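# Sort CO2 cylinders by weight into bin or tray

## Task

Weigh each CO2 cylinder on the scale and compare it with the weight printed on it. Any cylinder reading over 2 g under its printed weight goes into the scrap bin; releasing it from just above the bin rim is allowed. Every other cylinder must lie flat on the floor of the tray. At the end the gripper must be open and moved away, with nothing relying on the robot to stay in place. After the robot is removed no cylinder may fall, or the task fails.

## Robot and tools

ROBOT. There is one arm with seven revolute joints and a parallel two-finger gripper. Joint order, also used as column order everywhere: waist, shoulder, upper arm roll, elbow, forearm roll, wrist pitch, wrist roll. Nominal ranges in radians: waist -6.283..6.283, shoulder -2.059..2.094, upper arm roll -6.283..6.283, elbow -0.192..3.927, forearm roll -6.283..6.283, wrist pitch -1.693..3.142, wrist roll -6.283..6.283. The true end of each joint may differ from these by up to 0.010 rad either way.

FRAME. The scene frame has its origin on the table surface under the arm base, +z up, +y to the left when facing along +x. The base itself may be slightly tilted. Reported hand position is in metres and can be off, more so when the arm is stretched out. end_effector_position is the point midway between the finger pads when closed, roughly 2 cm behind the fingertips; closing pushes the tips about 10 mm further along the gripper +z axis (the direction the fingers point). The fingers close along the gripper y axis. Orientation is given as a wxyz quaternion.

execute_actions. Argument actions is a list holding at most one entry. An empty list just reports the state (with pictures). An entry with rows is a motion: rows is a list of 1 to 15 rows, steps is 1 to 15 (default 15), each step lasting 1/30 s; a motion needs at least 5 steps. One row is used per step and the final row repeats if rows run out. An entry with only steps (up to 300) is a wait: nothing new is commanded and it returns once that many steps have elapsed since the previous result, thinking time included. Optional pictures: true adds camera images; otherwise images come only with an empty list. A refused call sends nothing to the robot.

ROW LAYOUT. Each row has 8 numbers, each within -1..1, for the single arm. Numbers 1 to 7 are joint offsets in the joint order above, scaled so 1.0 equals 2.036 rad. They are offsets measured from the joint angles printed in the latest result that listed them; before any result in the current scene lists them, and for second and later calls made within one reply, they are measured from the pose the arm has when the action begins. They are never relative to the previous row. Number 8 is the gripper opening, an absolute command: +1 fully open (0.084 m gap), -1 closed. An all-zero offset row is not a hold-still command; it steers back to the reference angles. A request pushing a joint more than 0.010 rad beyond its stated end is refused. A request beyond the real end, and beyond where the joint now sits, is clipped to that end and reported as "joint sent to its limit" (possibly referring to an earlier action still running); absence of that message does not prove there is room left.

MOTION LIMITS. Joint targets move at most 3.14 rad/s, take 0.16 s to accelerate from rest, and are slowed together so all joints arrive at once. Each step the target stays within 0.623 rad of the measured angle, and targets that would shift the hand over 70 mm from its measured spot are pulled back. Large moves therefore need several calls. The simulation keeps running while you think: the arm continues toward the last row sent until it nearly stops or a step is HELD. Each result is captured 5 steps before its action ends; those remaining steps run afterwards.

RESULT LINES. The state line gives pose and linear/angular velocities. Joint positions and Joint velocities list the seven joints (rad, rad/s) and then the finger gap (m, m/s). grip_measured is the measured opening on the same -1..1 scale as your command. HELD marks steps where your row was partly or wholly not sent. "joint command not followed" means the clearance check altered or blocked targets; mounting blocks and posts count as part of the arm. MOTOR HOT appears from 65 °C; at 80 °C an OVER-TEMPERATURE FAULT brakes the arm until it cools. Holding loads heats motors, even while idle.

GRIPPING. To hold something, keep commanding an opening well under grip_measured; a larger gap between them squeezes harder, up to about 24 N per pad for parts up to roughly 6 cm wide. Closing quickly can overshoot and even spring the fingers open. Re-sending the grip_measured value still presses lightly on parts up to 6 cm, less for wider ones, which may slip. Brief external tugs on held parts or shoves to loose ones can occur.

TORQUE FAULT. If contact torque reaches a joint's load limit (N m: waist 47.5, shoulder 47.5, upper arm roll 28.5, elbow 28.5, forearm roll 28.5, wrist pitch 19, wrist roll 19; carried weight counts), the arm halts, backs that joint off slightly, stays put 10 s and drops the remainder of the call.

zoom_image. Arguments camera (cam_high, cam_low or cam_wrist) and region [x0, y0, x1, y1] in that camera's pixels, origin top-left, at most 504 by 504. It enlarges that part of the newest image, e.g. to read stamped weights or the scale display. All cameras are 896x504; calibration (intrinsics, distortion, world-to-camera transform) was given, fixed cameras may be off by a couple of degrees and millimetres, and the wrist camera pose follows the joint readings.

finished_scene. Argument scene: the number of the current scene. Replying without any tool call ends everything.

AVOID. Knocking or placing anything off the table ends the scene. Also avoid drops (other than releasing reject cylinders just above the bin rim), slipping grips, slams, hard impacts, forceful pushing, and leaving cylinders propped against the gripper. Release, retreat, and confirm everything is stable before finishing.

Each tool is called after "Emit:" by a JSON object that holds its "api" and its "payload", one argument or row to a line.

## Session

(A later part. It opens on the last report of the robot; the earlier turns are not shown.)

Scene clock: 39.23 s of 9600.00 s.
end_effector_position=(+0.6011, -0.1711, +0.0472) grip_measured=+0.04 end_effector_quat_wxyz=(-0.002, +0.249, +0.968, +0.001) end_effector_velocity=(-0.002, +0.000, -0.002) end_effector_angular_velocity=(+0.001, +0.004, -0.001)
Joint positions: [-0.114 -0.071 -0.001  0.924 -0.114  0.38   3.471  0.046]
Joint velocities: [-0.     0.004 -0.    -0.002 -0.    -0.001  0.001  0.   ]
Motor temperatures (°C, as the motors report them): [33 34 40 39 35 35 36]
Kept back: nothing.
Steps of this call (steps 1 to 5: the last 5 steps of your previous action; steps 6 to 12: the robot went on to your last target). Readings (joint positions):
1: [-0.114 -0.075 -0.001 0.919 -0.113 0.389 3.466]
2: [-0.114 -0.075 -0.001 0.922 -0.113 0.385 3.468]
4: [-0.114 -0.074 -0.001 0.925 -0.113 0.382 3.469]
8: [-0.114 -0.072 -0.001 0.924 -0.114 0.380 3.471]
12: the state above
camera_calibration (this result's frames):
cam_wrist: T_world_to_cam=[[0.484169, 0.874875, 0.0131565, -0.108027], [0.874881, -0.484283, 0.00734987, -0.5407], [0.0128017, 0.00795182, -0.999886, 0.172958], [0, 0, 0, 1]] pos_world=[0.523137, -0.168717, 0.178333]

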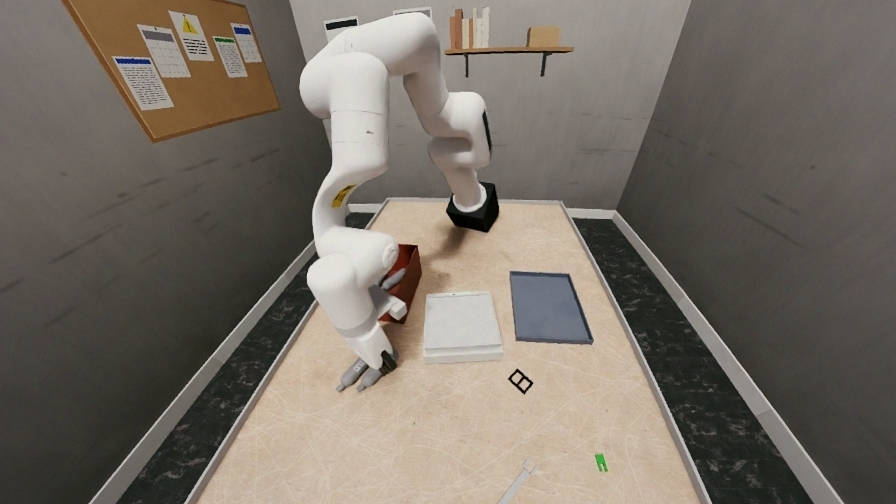

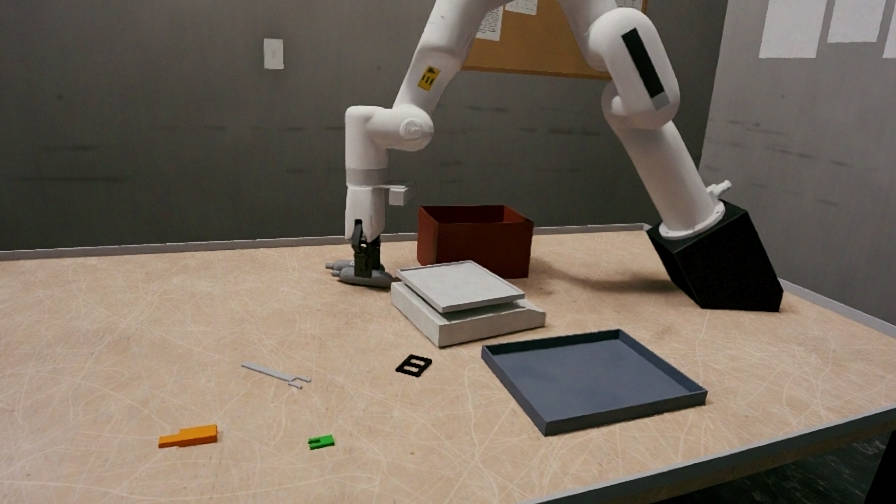

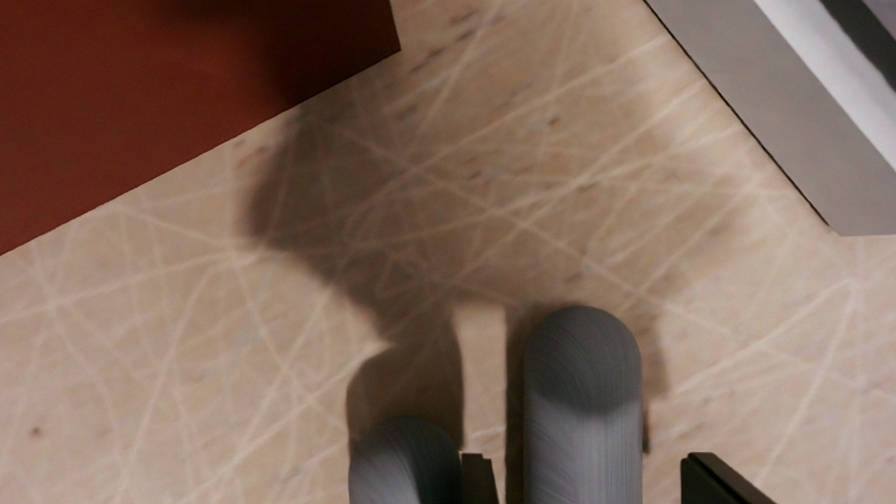

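Emit:
{"api": "execute_actions", "payload": {
  "actions": [
    {"rows":[[-0.001,0.017,0,0.004,-0.002,-0.014,0.002,0.05],[-0.001,0.017,0,0.004,-0.002,-0.014,0.002,0.05],[-0.001,0.017,0,0.004,-0.002,-0.014,0.002,0.05],[-0.002,0.0334,0,0.0083,-0.0044,-0.0285,0.005,0.05]],"steps":15}
  ]
}}

Emit:
{"api": "execute_actions", "payload": {
  "actions": [
    {"rows":[[0,0,0,0,0,0,0,-0.1],[0,0,0,0,0,0,0,-0.25],[0,0,0,0,0,0,0,-0.4],[0,0,0,0,0,0,0,-0.6],[0,0,0,0,0,0,0,-0.8]],"steps":15}
  ],
  "pictures": true
}}

Scene clock: 39.73 s of 9600.00 s.
end_effector_position=(+0.6006, -0.1708, +0.0242) grip_measured=+0.04 end_effector_quat_wxyz=(-0.001, +0.251, +0.968, +0.001) end_effector_velocity=(+0.016, -0.005, -0.006) end_effector_angular_velocity=(-0.011, -0.043, -0.006)
Joint positions: [-0.118 -0.005 -0.001  0.938 -0.122  0.326  3.48   0.046]
Joint velocities: [-0.003  0.038 -0.001  0.03  -0.007 -0.053  0.01   0.   ]
Motor temperatures (°C, as the motors report them): [33 34 40 39 35 35 36]
Steps of this call (steps 1 to 5: the robot went on to your last target; steps 6 to 15: the first 10 steps of this action). Readings (joint positions):
6: [-0.114 -0.070 -0.001 0.924 -0.114 0.379 3.471]
7: [-0.115 -0.066 -0.001 0.925 -0.114 0.375 3.472]
9: [-0.116 -0.049 -0.001 0.930 -0.116 0.361 3.474]
13: [-0.118 -0.011 -0.001 0.937 -0.121 0.331 3.479]
15: the state above

Scene clock: 40.23 s of 9600.00 s.
end_effector_position=(+0.6026, -0.1712, +0.0246) grip_measured=-0.33 end_effector_quat_wxyz=(+0.001, +0.251, +0.968, +0.001) end_effector_velocity=(-0.001, +0.001, -0.001) end_effector_angular_velocity=(+0.001, +0.003, +0.001)
Joint positions: [-0.118 -0.004 -0.001  0.941 -0.123  0.322  3.481  0.03 ]
Joint velocities: [-0.     0.002  0.001 -0.001  0.001  0.001 -0.001 -0.   ]
Motor temperatures (°C, as the motors report them): [33 34 40 39 35 35 36]
Steps of this call (steps 1 to 5: the last 5 steps of your previous action; steps 6 to 15: the first 10 steps of this action, its rows measured from where the robot was after step 5). Readings (joint positions):
5: [-0.118 -0.004 -0.001 0.941 -0.123 0.322 3.481]
6: [-0.118 -0.004 -0.001 0.941 -0.123 0.322 3.481]
7: [-0.118 -0.004 -0.001 0.941 -0.123 0.322 3.481]
9: [-0.118 -0.004 -0.001 0.941 -0.123 0.322 3.481]
13: [-0.118 -0.004 -0.001 0.941 -0.123 0.322 3.481]
15: the state above
camera_calibration (this result's frames):
cam_wrist: T_world_to_cam=[[0.486662, 0.873447, 0.0158114, -0.110183], [0.873352, -0.486873, 0.0145666, -0.541676], [0.0204213, 0.00671988, -0.999769, 0.145522], [0, 0, 0, 1]] pos_world=[0.523724, -0.168465, 0.155121]

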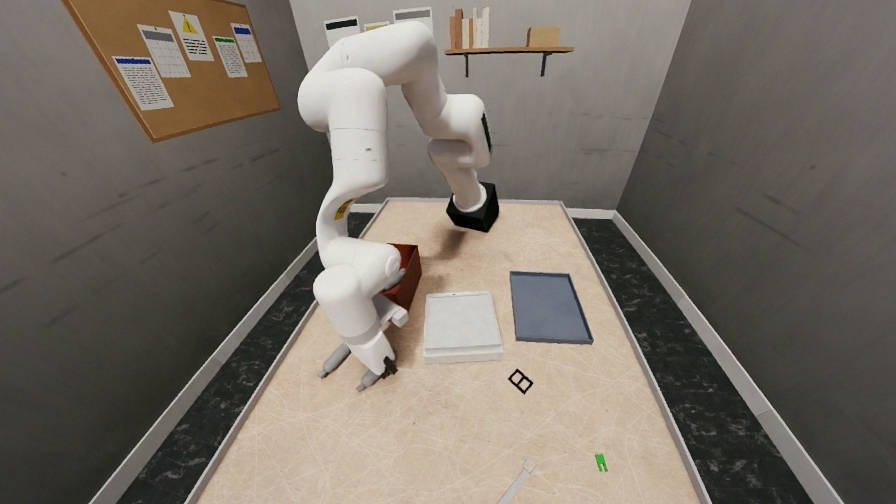

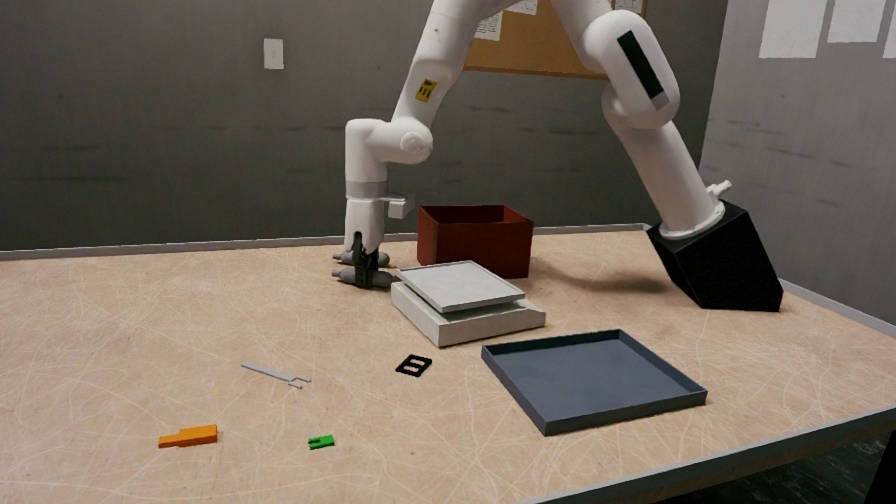

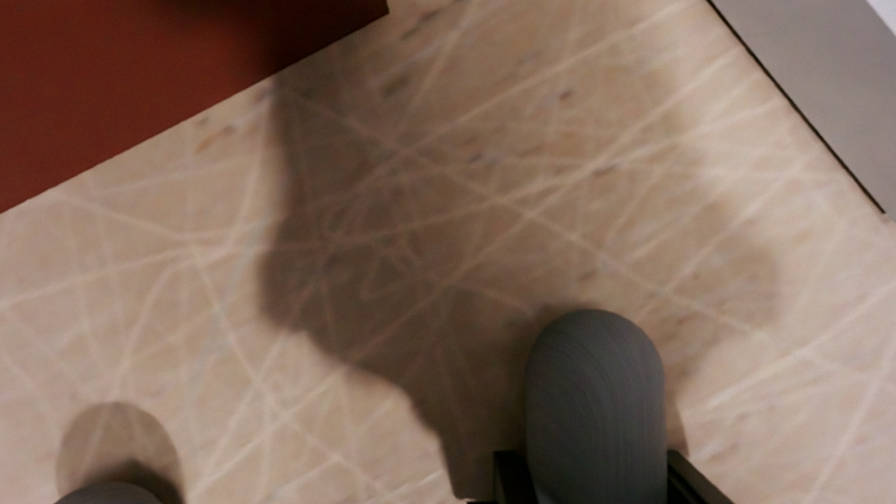

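Emit:
{"api": "execute_actions", "payload": {
  "actions": [
    {"rows":[[0.006,-0.145,0,-0.02,0.017,0.125,-0.05,-0.8]],"steps":15}
  ]
}}

Emit:
{"api": "execute_actions", "payload": {
  "actions": [
    {"steps":15}
  ],
  "pictures": true
}}

Scene clock: 40.73 s of 9600.00 s.
end_effector_position=(+0.6084, -0.1766, +0.1241) grip_measured=-0.33 end_effector_quat_wxyz=(+0.009, +0.222, +0.975, -0.000) end_effector_velocity=(-0.000, -0.006, +0.208) end_effector_angular_velocity=(-0.011, -0.065, +0.114)
Joint positions: [-0.108 -0.266 -0.001  0.911 -0.093  0.54   3.393  0.03 ]
Joint velocities: [ 0.021 -0.539 -0.001 -0.047  0.06   0.426 -0.173 -0.   ]
Motor temperatures (°C, as the motors report them): [33 34 40 39 35 35 36]
Steps of this call (steps 1 to 5: the last 5 steps of your previous action; steps 6 to 15: the first 10 steps of this action). Readings (joint positions):
6: [-0.118 -0.004 -0.001 0.941 -0.123 0.323 3.481]
7: [-0.118 -0.008 -0.001 0.940 -0.122 0.328 3.479]
9: [-0.116 -0.049 -0.001 0.929 -0.116 0.370 3.463]
13: [-0.110 -0.210 -0.001 0.916 -0.099 0.497 3.411]
15: the state above

Scene clock: 41.23 s of 9600.00 s.
end_effector_position=(+0.6015, -0.1747, +0.1326) grip_measured=-0.33 end_effector_quat_wxyz=(+0.001, +0.217, +0.976, +0.000) end_effector_velocity=(+0.002, +0.000, +0.002) end_effector_angular_velocity=(-0.001, -0.006, +0.003)
Joint positions: [-0.106 -0.298 -0.001  0.9   -0.088  0.577  3.379  0.03 ]
Joint velocities: [ 0.    -0.005  0.002  0.    -0.001 -0.    -0.001 -0.   ]
Motor temperatures (°C, as the motors report them): [33 34 40 39 35 35 36]
Kept back: nothing.
Steps of this call (steps 1 to 5: the last 5 steps of your previous action; steps 6 to 15: the robot went on to your last target). Readings (joint positions):
1: [-0.107 -0.280 -0.001 0.910 -0.091 0.552 3.388]
2: [-0.107 -0.287 -0.001 0.907 -0.090 0.560 3.385]
4: [-0.107 -0.292 -0.001 0.901 -0.089 0.570 3.382]
8: [-0.106 -0.295 -0.001 0.899 -0.088 0.576 3.380]
15: the state above
camera_calibration (this result's frames):
cam_wrist: T_world_to_cam=[[0.425237, 0.904979, 0.0136476, -0.0655568], [0.90489, -0.425409, 0.0141934, -0.552131], [0.0186506, 0.00631403, -0.999806, 0.254526], [0, 0, 0, 1]] pos_world=[0.522748, -0.177161, 0.263208]

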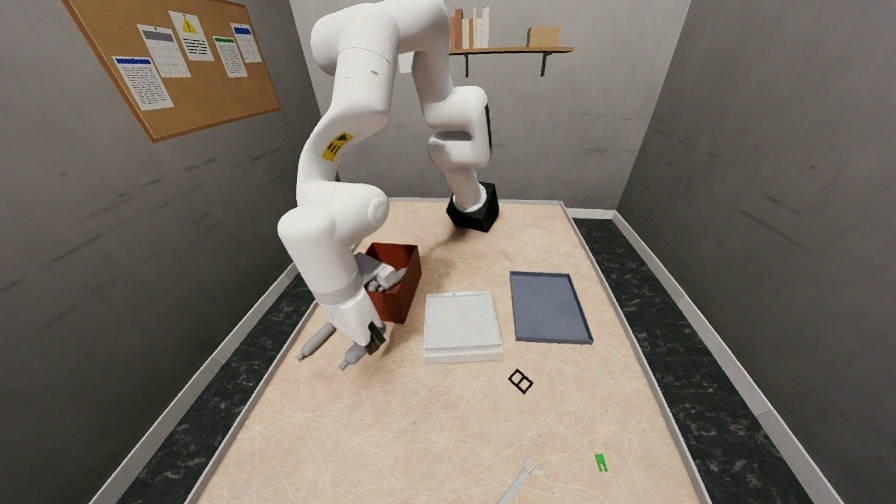

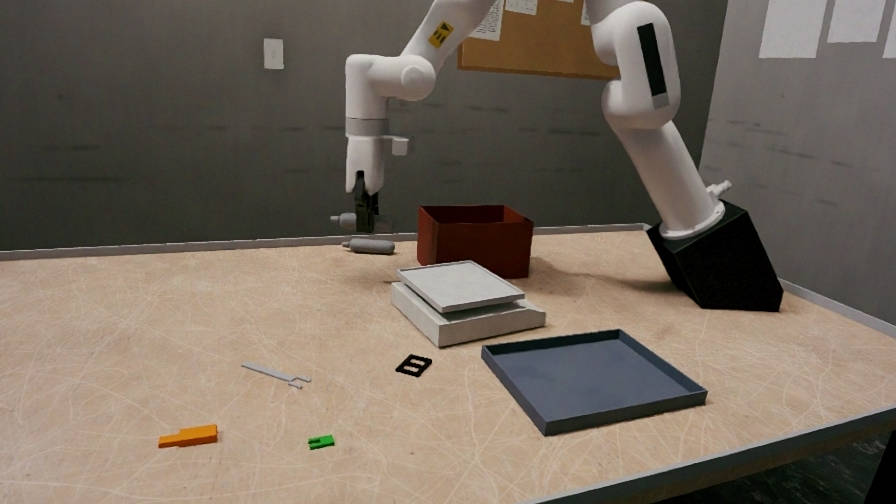

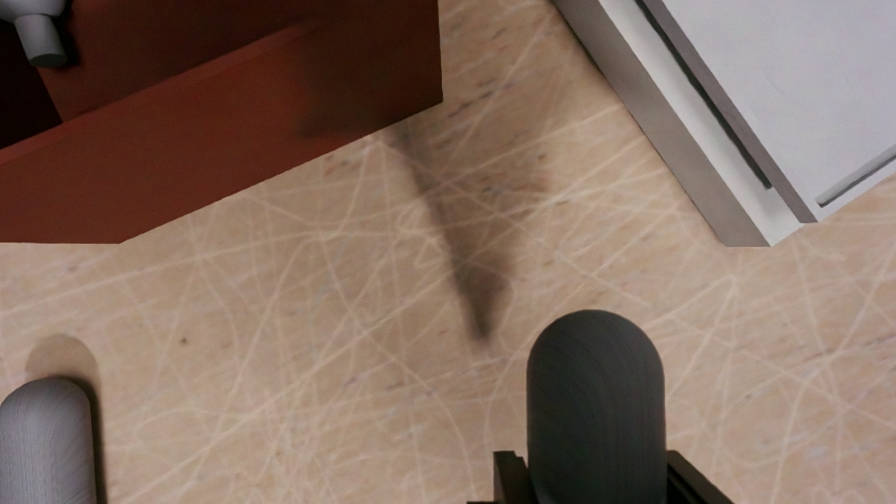

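Emit:
{"api": "execute_actions", "payload": {
  "actions": [
    {"rows":[[0.1,-0.276,0,-0.21,0.043,-0.7,0,-0.8]],"steps":15}
  ]
}}

Emit:
{"api": "execute_actions", "payload": {
  "actions": [
    {"steps":40}
  ],
  "pictures": true
}}

Scene clock: 41.77 s of 9600.00 s.
end_effector_position=(+0.6456, -0.1372, +0.2271) grip_measured=-0.33 end_effector_quat_wxyz=(+0.195, +0.200, +0.959, +0.043) end_effector_velocity=(+0.154, +0.099, +0.410) end_effector_angular_velocity=(-0.017, -1.713, +0.011)
Joint positions: [-0.015 -0.551  0.     0.71  -0.049  0.252  3.379  0.03 ]
Joint velocities: [ 0.316 -0.875 -0.009 -0.677  0.136 -1.476  0.    -0.   ]
Motor temperatures (°C, as the motors report them): [33 34 40 39 35 35 36]
Steps of this call (steps 1 to 6: the robot went on to your last target; steps 7 to 16: the first 10 steps of this action). Readings (joint positions):
7: [-0.106 -0.299 -0.001 0.900 -0.088 0.576 3.379]
8: [-0.105 -0.303 -0.001 0.896 -0.087 0.571 3.379]
10: [-0.090 -0.341 -0.003 0.862 -0.081 0.524 3.379]
14: [-0.037 -0.488 0.001 0.757 -0.059 0.348 3.379]
16: the state above

Scene clock: 43.10 s of 9600.00 s.
end_effector_position=(+0.6544, -0.1346, +0.5358) grip_measured=-0.33 end_effector_quat_wxyz=(+0.702, +0.178, +0.682, +0.105) end_effector_velocity=(-0.001, -0.000, -0.000) end_effector_angular_velocity=(-0.000, +0.000, -0.001)
Joint positions: [ 0.097 -0.86  -0.001  0.473 -0.    -0.848  3.379  0.03 ]
Joint velocities: [ 0.    -0.002 -0.    -0.002  0.001 -0.    -0.001 -0.   ]
Motor temperatures (°C, as the motors report them): [33 34 40 39 35 36 36]
Kept back: nothing.
Steps of this call (steps 1 to 5: the last 5 steps of your previous action; steps 6 to 40: the robot went on to your last target). Readings (joint positions):
1: [-0.005 -0.579 0.000 0.688 -0.045 0.202 3.379]
2: [0.005 -0.606 0.000 0.668 -0.040 0.151 3.379]
4: [0.022 -0.652 0.000 0.632 -0.033 0.046 3.379]
8: [0.048 -0.723 -0.000 0.578 -0.022 -0.169 3.379]
40: the state above
camera_calibration (this result's frames):
cam_wrist: T_world_to_cam=[[0.0831921, 0.915283, 0.394127, -0.108419], [-0.0603481, -0.390145, 0.918774, -0.436951], [0.994705, -0.100219, 0.0227786, -0.5445], [0, 0, 0, 1]] pos_world=[0.524267, -0.12581, 0.456593]

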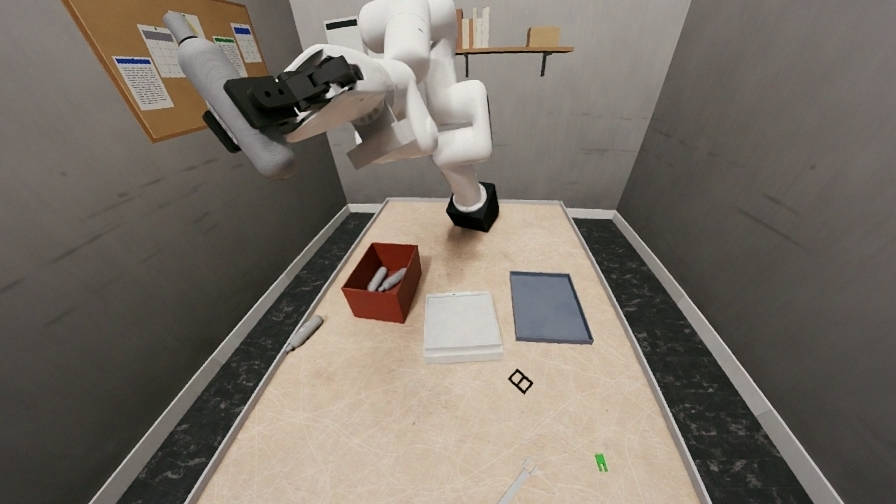

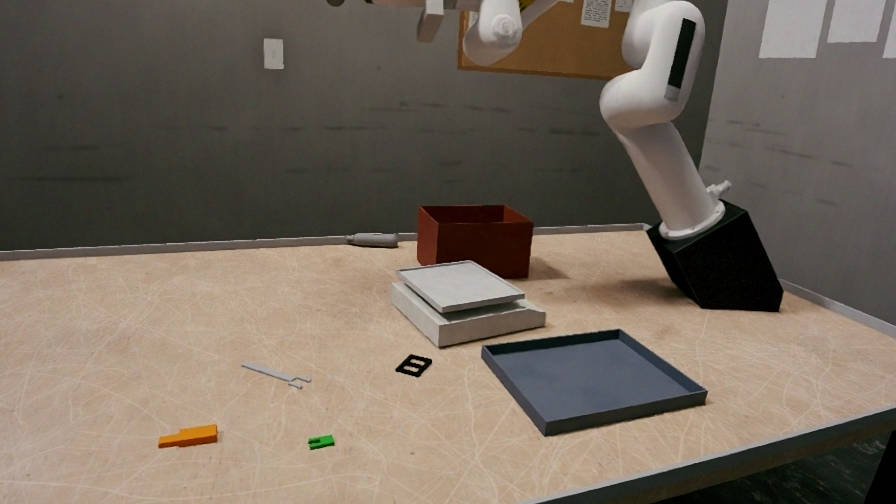

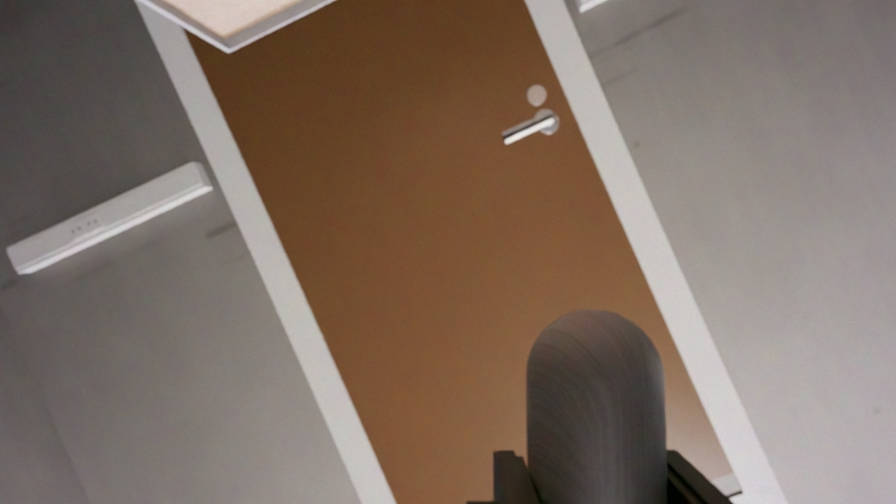

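A stopped at the lip. Turn the waist toward the camera.

Emit:
{"api": "execute_actions", "payload": {
  "actions": [
    {"rows":[[0.17,0.05,0,0,0,0,0,-0.8]],"steps":15}
  ]
}}

Emit:
{"api": "execute_actions", "payload": {
  "actions": [
    {"steps":15}
  ],
  "pictures": true
}}

Scene clock: 43.60 s of 9600.00 s.
end_effector_position=(+0.6659, -0.0271, +0.5169) grip_measured=-0.33 end_effector_quat_wxyz=(+0.657, +0.145, +0.699, +0.244) end_effector_velocity=(-0.011, +0.338, -0.027) end_effector_angular_velocity=(+0.392, +0.072, +0.770)
Joint positions: [ 0.384 -0.774  0.001  0.472 -0.001 -0.848  3.379  0.03 ]
Joint velocities: [ 0.798  0.247  0.036 -0.008 -0.01   0.005  0.     0.   ]
Motor temperatures (°C, as the motors report them): [33 34 40 39 35 36 36]
Steps of this call (steps 1 to 5: the robot went on to your last target; steps 6 to 15: the first 10 steps of this action). Readings (joint positions):
6: [0.098 -0.860 -0.001 0.473 -0.000 -0.848 3.379]
7: [0.102 -0.859 -0.001 0.473 -0.000 -0.848 3.379]
9: [0.148 -0.846 -0.004 0.474 0.000 -0.849 3.379]
13: [0.314 -0.796 -0.000 0.472 -0.001 -0.848 3.379]
15: the state above

Scene clock: 44.10 s of 9600.00 s.
end_effector_position=(+0.6649, -0.0055, +0.5164) grip_measured=-0.33 end_effector_quat_wxyz=(+0.647, +0.138, +0.699, +0.270) end_effector_velocity=(-0.000, +0.003, -0.000) end_effector_angular_velocity=(+0.000, +0.001, +0.007)
Joint positions: [ 0.443 -0.758 -0.001  0.473 -0.    -0.848  3.379  0.03 ]
Joint velocities: [ 0.004  0.001  0.002 -0.    -0.001  0.002 -0.001 -0.   ]
Motor temperatures (°C, as the motors report them): [33 34 40 40 35 36 36]
Kept back: nothing.
Steps of this call (steps 1 to 5: the last 5 steps of your previous action; steps 6 to 15: the robot went on to your last target). Readings (joint positions):
1: [0.406 -0.768 0.002 0.471 -0.001 -0.848 3.379]
2: [0.419 -0.764 0.002 0.471 -0.001 -0.848 3.379]
4: [0.432 -0.761 0.000 0.472 -0.001 -0.848 3.379]
8: [0.440 -0.759 -0.001 0.473 -0.000 -0.848 3.379]
15: the state above
camera_calibration (this result's frames):
cam_wrist: T_world_to_cam=[[-0.169522, 0.812506, 0.557761, -0.136843], [0.112049, -0.546392, 0.83, -0.43776], [0.979136, 0.203199, 0.00158519, -0.518628], [0, 0, 0, 1]] pos_world=[0.53366, -0.0226182, 0.440488]

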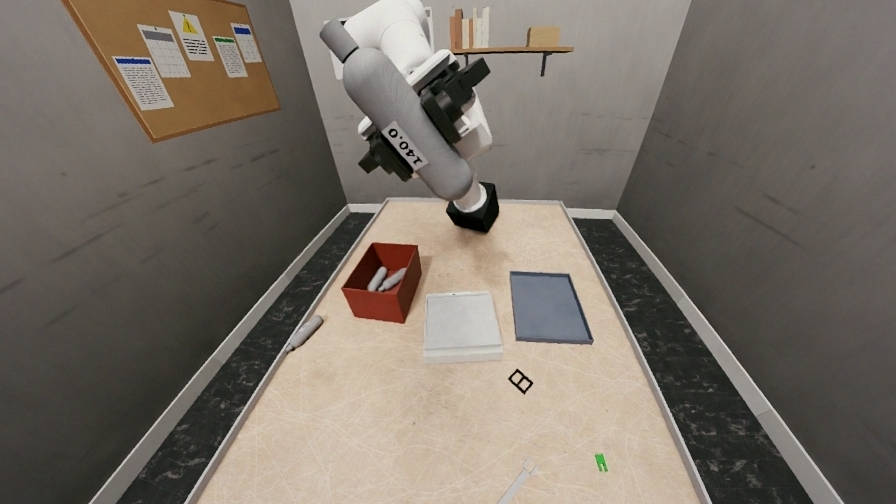

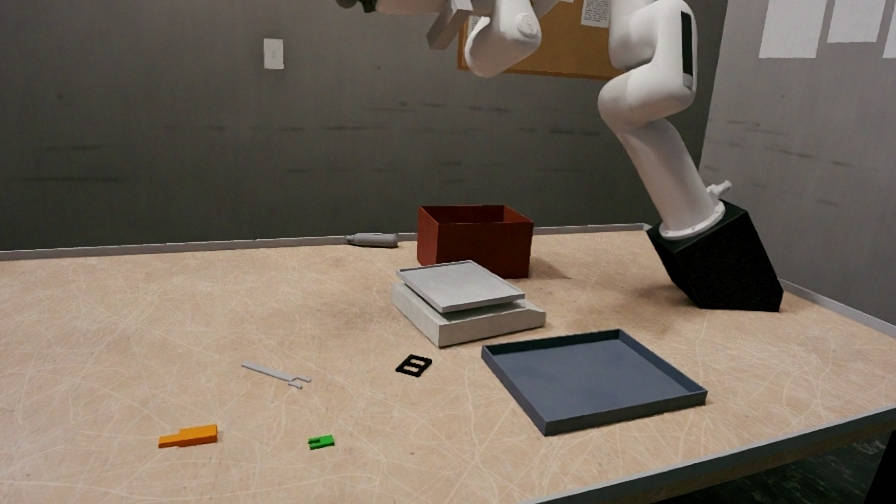

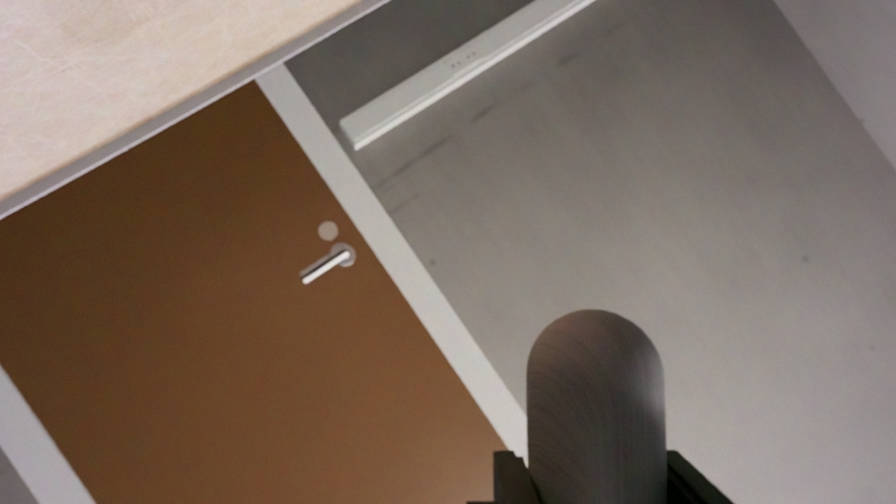

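B = 140.0. To H' (.252,-.557,.442,-.53,.46,3.51).

Emit:
{"api": "execute_actions", "payload": {
  "actions": [
    {"rows":[[-0.094,0.099,0,-0.015,-0.26,0.642,0.064,-0.8]],"steps":15}
  ]
}}

Emit:
{"api": "execute_actions", "payload": {
  "actions": [
    {"steps":40}
  ]
}}

Scene clock: 44.53 s of 9600.00 s.
end_effector_position=(+0.6652, +0.0459, +0.4041) grip_measured=-0.33 end_effector_quat_wxyz=(+0.518, +0.050, +0.819, +0.241) end_effector_velocity=(-0.067, +0.129, -0.471) end_effector_angular_velocity=(-0.736, +1.281, +0.609)
Joint positions: [ 0.369 -0.68  -0.001  0.461 -0.205 -0.572  3.43   0.03 ]
Joint velocities: [-0.254  0.268 -0.    -0.04  -0.697  1.184  0.172 -0.   ]
Motor temperatures (°C, as the motors report them): [33 34 40 40 35 36 36]
Steps of this call (steps 1 to 3: the robot went on to your last target; steps 4 to 13: the first 10 steps of this action). Readings (joint positions):
4: [0.443 -0.758 -0.001 0.473 -0.001 -0.848 3.379]
5: [0.442 -0.757 -0.001 0.473 -0.005 -0.842 3.381]
7: [0.428 -0.744 -0.001 0.473 -0.044 -0.797 3.390]
11: [0.387 -0.699 -0.001 0.463 -0.157 -0.649 3.418]
13: the state above

Scene clock: 45.87 s of 9600.00 s.
end_effector_position=(+0.4875, -0.0051, +0.1295) grip_measured=-0.33 end_effector_quat_wxyz=(+0.010, -0.067, +0.998, +0.013) end_effector_velocity=(-0.001, -0.000, -0.001) end_effector_angular_velocity=(-0.001, +0.003, -0.002)
Joint positions: [ 0.251 -0.557 -0.001  0.442 -0.53   0.459  3.51   0.03 ]
Joint velocities: [-0.    -0.    -0.    -0.001  0.001  0.002  0.001 -0.   ]
Motor temperatures (°C, as the motors report them): [33 34 40 40 35 36 36]
Kept back: nothing.
Steps of this call (steps 1 to 5: the last 5 steps of your previous action; steps 6 to 40: the robot went on to your last target). Readings (joint positions):
1: [0.361 -0.671 -0.001 0.459 -0.228 -0.532 3.435]
2: [0.353 -0.663 -0.001 0.458 -0.250 -0.491 3.441]
4: [0.338 -0.648 -0.001 0.456 -0.290 -0.406 3.450]
8: [0.314 -0.622 -0.001 0.452 -0.358 -0.227 3.467]
40: the state above

Emit:
{"api": "execute_actions", "payload": {
  "actions": [
    {"rows":[[-0.018,0.0815,0,0.003,-0.078,-0.069,0.07,-0.8]],"steps":15}
  ]
}}

Emit:
{"api": "execute_actions", "payload": {
  "actions": [
    {"steps":8}
  ]
}}

Emit:
{"api": "execute_actions", "payload": {
  "actions": [
    {"rows":[[0,0,0,0,0,0,0,-0.5],[0,0,0,0,0,0,0,-0.35],[0,0,0,0,0,0,0,-0.25],[0,0,0,0,0,0,0,-0.1],[0,0,0,0,0,0,0,0.3],[0,0,0,0,0,0,0,1]],"steps":15}
  ]
}}

Emit:
{"api": "execute_actions", "payload": {
  "actions": [
    {"steps":40}
  ],
  "pictures": true
}}

Scene clock: 46.47 s of 9600.00 s.
end_effector_position=(+0.4765, +0.0071, +0.0859) grip_measured=-0.33 end_effector_quat_wxyz=(+0.002, -0.072, +0.997, +0.015) end_effector_velocity=(+0.031, +0.009, -0.006) end_effector_angular_velocity=(+0.027, -0.085, -0.018)
Joint positions: [ 0.217 -0.398 -0.001  0.445 -0.679  0.328  3.643  0.03 ]
Joint velocities: [-0.025  0.077 -0.001  0.052 -0.113 -0.116  0.107  0.   ]
Motor temperatures (°C, as the motors report them): [33 34 40 40 35 36 36]
Steps of this call (steps 1 to 8: the robot went on to your last target; steps 9 to 18: the first 10 steps of this action). Readings (joint positions):
9: [0.251 -0.557 -0.001 0.442 -0.530 0.458 3.510]
10: [0.250 -0.552 -0.001 0.443 -0.535 0.453 3.515]
12: [0.240 -0.510 -0.001 0.447 -0.579 0.414 3.554]
16: [0.220 -0.409 -0.001 0.443 -0.667 0.339 3.632]
18: the state above

Scene clock: 46.73 s of 9600.00 s.
end_effector_position=(+0.4788, +0.0077, +0.0854) grip_measured=-0.33 end_effector_quat_wxyz=(+0.005, -0.072, +0.997, +0.015) end_effector_velocity=(+0.000, -0.000, -0.002) end_effector_angular_velocity=(+0.000, +0.000, -0.002)
Joint positions: [ 0.215 -0.393 -0.001  0.449 -0.688  0.319  3.651  0.03 ]
Joint velocities: [-0.002  0.006 -0.002  0.002 -0.006 -0.005  0.006  0.   ]
Motor temperatures (°C, as the motors report them): [33 34 40 40 35 36 36]
Kept back: nothing.
Steps of this call (steps 1 to 5: the last 5 steps of your previous action; steps 6 to 8: the robot went on to your last target). Readings (joint positions):
1: [0.216 -0.396 -0.001 0.447 -0.682 0.325 3.646]
2: [0.216 -0.395 -0.001 0.448 -0.684 0.322 3.648]
4: [0.215 -0.394 -0.001 0.449 -0.686 0.320 3.650]
8: the state above

Scene clock: 47.07 s of 9600.00 s.
end_effector_position=(+0.4788, +0.0078, +0.0854) grip_measured=+0.78 end_effector_quat_wxyz=(+0.005, -0.072, +0.997, +0.016) end_effector_velocity=(+0.000, +0.000, +0.001) end_effector_angular_velocity=(+0.001, -0.003, +0.001)
Joint positions: [ 0.215 -0.393 -0.001  0.449 -0.688  0.318  3.651  0.076]
Joint velocities: [-0.    -0.003  0.002 -0.001  0.001 -0.001 -0.001  0.184]
Motor temperatures (°C, as the motors report them): [33 34 40 39 35 36 36]
Steps of this call (steps 1 to 10: the first 10 steps of this action). Readings (joint positions):
1: [0.215 -0.393 -0.001 0.449 -0.688 0.319 3.652]
2: [0.215 -0.393 -0.001 0.449 -0.688 0.319 3.652]
4: [0.215 -0.393 -0.001 0.449 -0.688 0.318 3.651]
8: [0.215 -0.393 -0.001 0.449 -0.688 0.318 3.651]
10: the state above

Scene clock: 48.40 s of 9600.00 s.
end_effector_position=(+0.4788, +0.0077, +0.0854) grip_measured=+1.00 end_effector_quat_wxyz=(+0.005, -0.072, +0.997, +0.015) end_effector_velocity=(-0.000, -0.000, -0.000) end_effector_angular_velocity=(-0.000, +0.001, -0.000)
Joint positions: [ 0.215 -0.393 -0.001  0.449 -0.688  0.319  3.651  0.084]
Joint velocities: [ 0.     0.001 -0.001 -0.    -0.001 -0.     0.     0.   ]
Motor temperatures (°C, as the motors report them): [33 34 40 39 35 36 36]
Kept back: nothing.
Steps of this call (steps 1 to 5: the last 5 steps of your previous action; steps 6 to 15: the robot went on to your last target; steps 16 to 40: nothing new was sent). Readings (joint positions):
1: [0.215 -0.393 -0.001 0.449 -0.688 0.318 3.651]
2: [0.215 -0.393 -0.001 0.449 -0.688 0.318 3.651]
4: [0.215 -0.393 -0.001 0.449 -0.688 0.319 3.651]
8: [0.215 -0.393 -0.001 0.449 -0.688 0.319 3.651]
40: the state above
The arm was judged still, so your last target was given up. Only a new action makes it travel on or press farther. Fingers that are still opening or closing keep moving.
camera_calibration (this result's frames):
cam_wrist: T_world_to_cam=[[-0.141834, 0.988971, 0.0426531, 0.090565], [0.98971, 0.140854, 0.0251647, -0.408731], [0.0188793, 0.0457834, -0.998773, 0.208006], [0, 0, 0, 1]] pos_world=[0.413443, -0.0415179, 0.214174]

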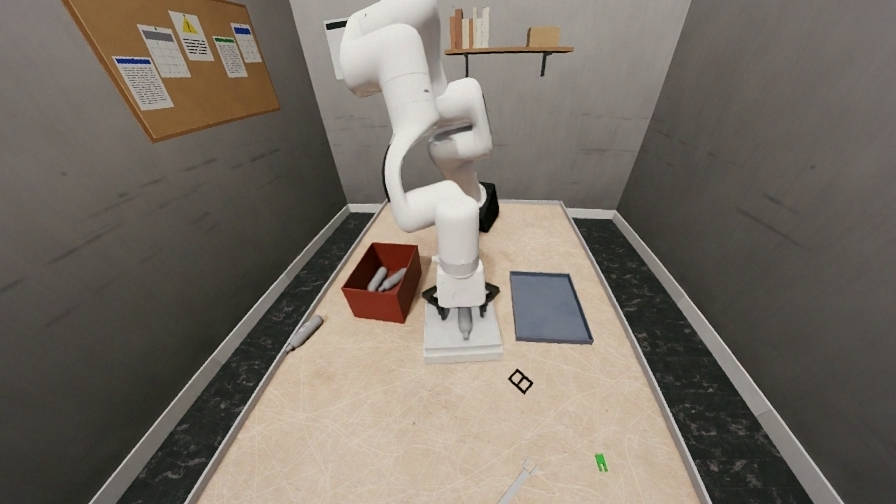

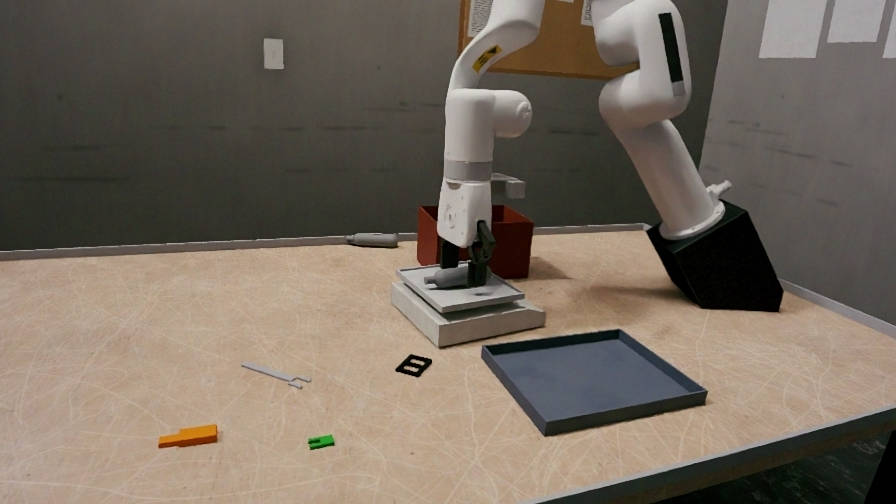

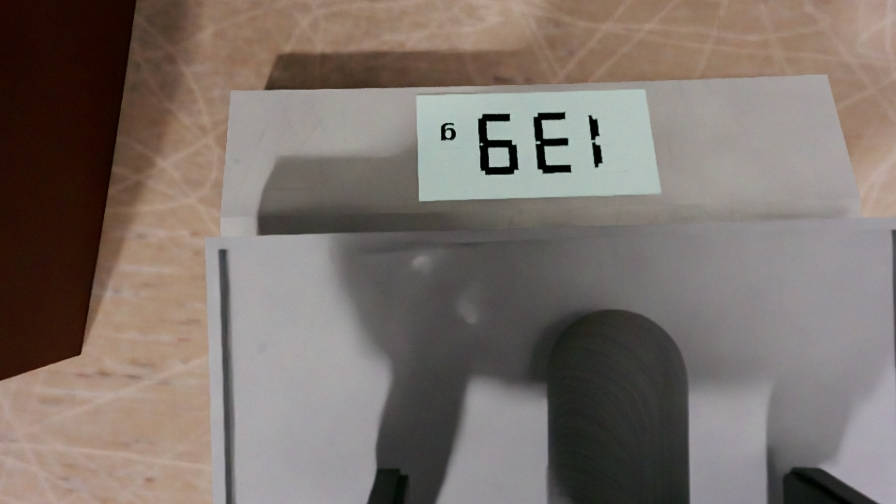

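Emit:
{"api": "execute_actions", "payload": {
  "actions": [
    {"rows":[[0,0,0,0,0,0,0,0.6],[0,0,0,0,0,0,0,0.3],[0,0,0,0,0,0,0,0.05],[0,0,0,0,0,0,0,-0.15],[0,0,0,0,0,0,0,-0.3],[0,0,0,0,0,0,0,-0.5],[0,0,0,0,0,0,0,-0.8]],"steps":15}
  ]
}}

Emit:
{"api": "execute_actions", "payload": {
  "actions": [
    {"rows":[[0.022,-0.1,0,-0.003,0.09,0.085,-0.08,-0.8]],"steps":15}
  ]
}}

Emit:
{"api": "execute_actions", "payload": {
  "actions": [
    {"steps":10}
  ]
}}

Scene clock: 49.30 s of 9600.00 s.
end_effector_position=(+0.4787, +0.0078, +0.0854) grip_measured=-0.33 end_effector_quat_wxyz=(+0.005, -0.072, +0.997, +0.015) end_effector_velocity=(+0.000, -0.000, -0.000) end_effector_angular_velocity=(-0.001, +0.001, +0.001)
Joint positions: [ 0.215 -0.393 -0.001  0.449 -0.688  0.319  3.651  0.03 ]
Joint velocities: [ 0.     0.001 -0.     0.001 -0.001  0.001 -0.     0.   ]
Motor temperatures (°C, as the motors report them): [33 34 40 39 35 36 36]
Steps of this call (steps 1 to 17: nothing new was sent; steps 18 to 27: the first 10 steps of this action). Readings (joint positions):
18: [0.215 -0.393 -0.001 0.449 -0.688 0.319 3.651]
19: [0.215 -0.393 -0.001 0.449 -0.688 0.319 3.651]
21: [0.215 -0.393 -0.001 0.449 -0.688 0.319 3.651]
25: [0.215 -0.393 -0.001 0.449 -0.688 0.319 3.651]
27: the state above

Scene clock: 49.80 s of 9600.00 s.
end_effector_position=(+0.4921, -0.0074, +0.1392) grip_measured=-0.33 end_effector_quat_wxyz=(+0.017, -0.065, +0.998, +0.012) end_effector_velocity=(-0.047, -0.004, +0.011) end_effector_angular_velocity=(+0.005, +0.119, +0.026)
Joint positions: [ 0.257 -0.586 -0.001  0.446 -0.518  0.478  3.5    0.03 ]
Joint velocities: [ 0.037 -0.124  0.    -0.068  0.153  0.168 -0.142 -0.   ]
Motor temperatures (°C, as the motors report them): [33 34 40 39 35 36 36]
Steps of this call (steps 1 to 5: the last 5 steps of your previous action; steps 6 to 15: the first 10 steps of this action, its rows measured from where the robot was after step 5). Readings (joint positions):
5: [0.215 -0.393 -0.001 0.449 -0.688 0.319 3.651]
6: [0.215 -0.393 -0.001 0.449 -0.687 0.319 3.651]
7: [0.216 -0.397 -0.001 0.448 -0.683 0.324 3.647]
9: [0.226 -0.440 -0.001 0.444 -0.640 0.365 3.609]
13: [0.253 -0.569 -0.001 0.449 -0.534 0.462 3.515]
15: the state above

Scene clock: 50.13 s of 9600.00 s.
end_effector_position=(+0.4891, -0.0077, +0.1404) grip_measured=-0.33 end_effector_quat_wxyz=(+0.013, -0.066, +0.998, +0.013) end_effector_velocity=(+0.000, -0.000, +0.001) end_effector_angular_velocity=(+0.001, +0.000, -0.002)
Joint positions: [ 0.26  -0.595 -0.001  0.443 -0.505  0.491  3.489  0.03 ]
Joint velocities: [ 0.001 -0.003 -0.001  0.001  0.005  0.003 -0.003 -0.   ]
Motor temperatures (°C, as the motors report them): [33 34 40 39 35 36 36]
Kept back: nothing.
Steps of this call (steps 1 to 5: the last 5 steps of your previous action; steps 6 to 10: the robot went on to your last target). Readings (joint positions):
1: [0.258 -0.589 -0.001 0.444 -0.513 0.483 3.497]
2: [0.258 -0.591 -0.001 0.443 -0.511 0.486 3.494]
4: [0.259 -0.593 -0.001 0.442 -0.508 0.489 3.491]
8: [0.260 -0.595 -0.001 0.442 -0.505 0.491 3.489]
10: the state above

Emit:
{"api": "execute_actions", "payload": {
  "actions": [
    {"rows":[[0.311,0.234,0,0.115,-0.205,0.101,0.467,-0.8]],"steps":15}
  ]
}}

Emit:
{"api": "execute_actions", "payload": {
  "actions": [
    {"steps":28}
  ],
  "pictures": true
}}

Scene clock: 50.63 s of 9600.00 s.
end_effector_position=(+0.4729, +0.0940, +0.1246) grip_measured=-0.33 end_effector_quat_wxyz=(-0.018, -0.115, +0.993, +0.018) end_effector_velocity=(-0.097, +0.390, -0.039) end_effector_angular_velocity=(-0.063, +0.103, +0.080)
Joint positions: [ 0.533 -0.389 -0.001  0.544 -0.685  0.58   3.802  0.03 ]
Joint velocities: [ 1.052  0.795  0.001  0.388 -0.691  0.338  1.528  0.   ]
Motor temperatures (°C, as the motors report them): [33 34 40 39 35 36 36]
Steps of this call (steps 1 to 5: the robot went on to your last target; steps 6 to 15: the first 10 steps of this action). Readings (joint positions):
6: [0.260 -0.596 -0.001 0.443 -0.505 0.492 3.489]
7: [0.265 -0.593 -0.002 0.445 -0.509 0.494 3.495]
9: [0.309 -0.560 -0.005 0.463 -0.540 0.510 3.542]
13: [0.462 -0.443 -0.001 0.518 -0.638 0.557 3.706]
15: the state above

Scene clock: 51.57 s of 9600.00 s.
end_effector_position=(+0.4258, +0.2248, +0.1214) grip_measured=-0.33 end_effector_quat_wxyz=(-0.000, -0.071, +0.998, +0.002) end_effector_velocity=(-0.001, +0.002, +0.001) end_effector_angular_velocity=(+0.002, -0.000, +0.004)
Joint positions: [ 0.892 -0.119 -0.001  0.677 -0.922  0.697  4.439  0.03 ]
Joint velocities: [ 0.002  0.002  0.003  0.    -0.    -0.001  0.001  0.   ]
Motor temperatures (°C, as the motors report them): [33 34 40 39 35 36 36]
Kept back: nothing.
Steps of this call (steps 1 to 5: the last 5 steps of your previous action; steps 6 to 28: the robot went on to your last target). Readings (joint positions):
1: [0.568 -0.363 -0.001 0.557 -0.708 0.592 3.855]
2: [0.602 -0.337 -0.001 0.570 -0.731 0.602 3.911]
4: [0.669 -0.287 -0.001 0.594 -0.775 0.624 4.032]
8: [0.802 -0.187 -0.001 0.643 -0.863 0.667 4.274]
28: the state above
camera_calibration (this result's frames):
cam_wrist: T_world_to_cam=[[-0.139176, 0.990121, 0.0170341, -0.131395], [0.990222, 0.138985, 0.0119577, -0.385981], [0.00947206, 0.0185318, -0.999783, 0.245272], [0, 0, 0, 1]] pos_world=[0.361597, 0.179197, 0.252073]

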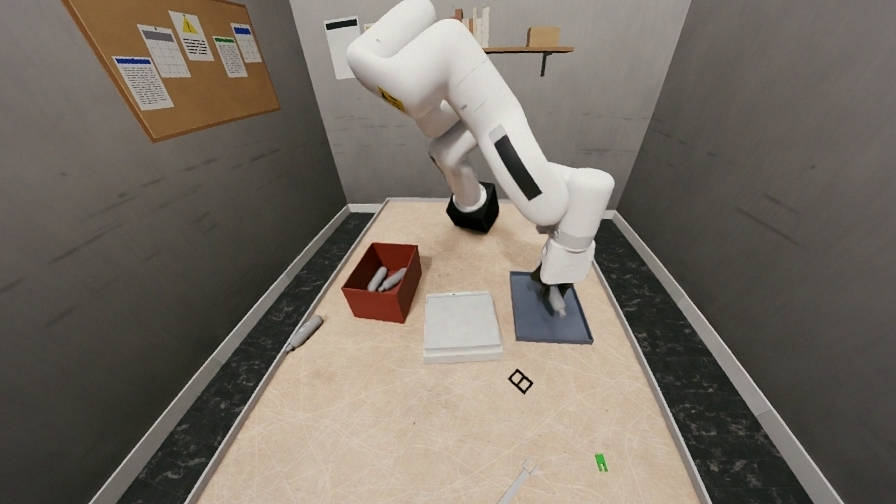

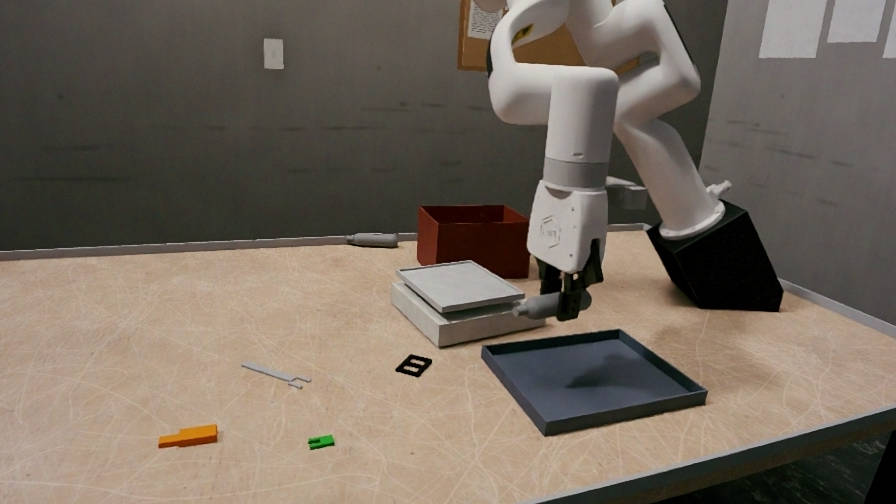

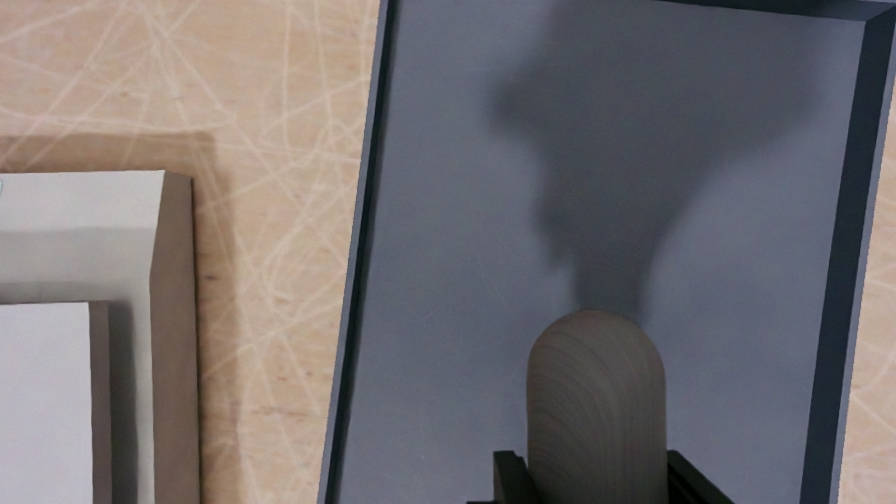

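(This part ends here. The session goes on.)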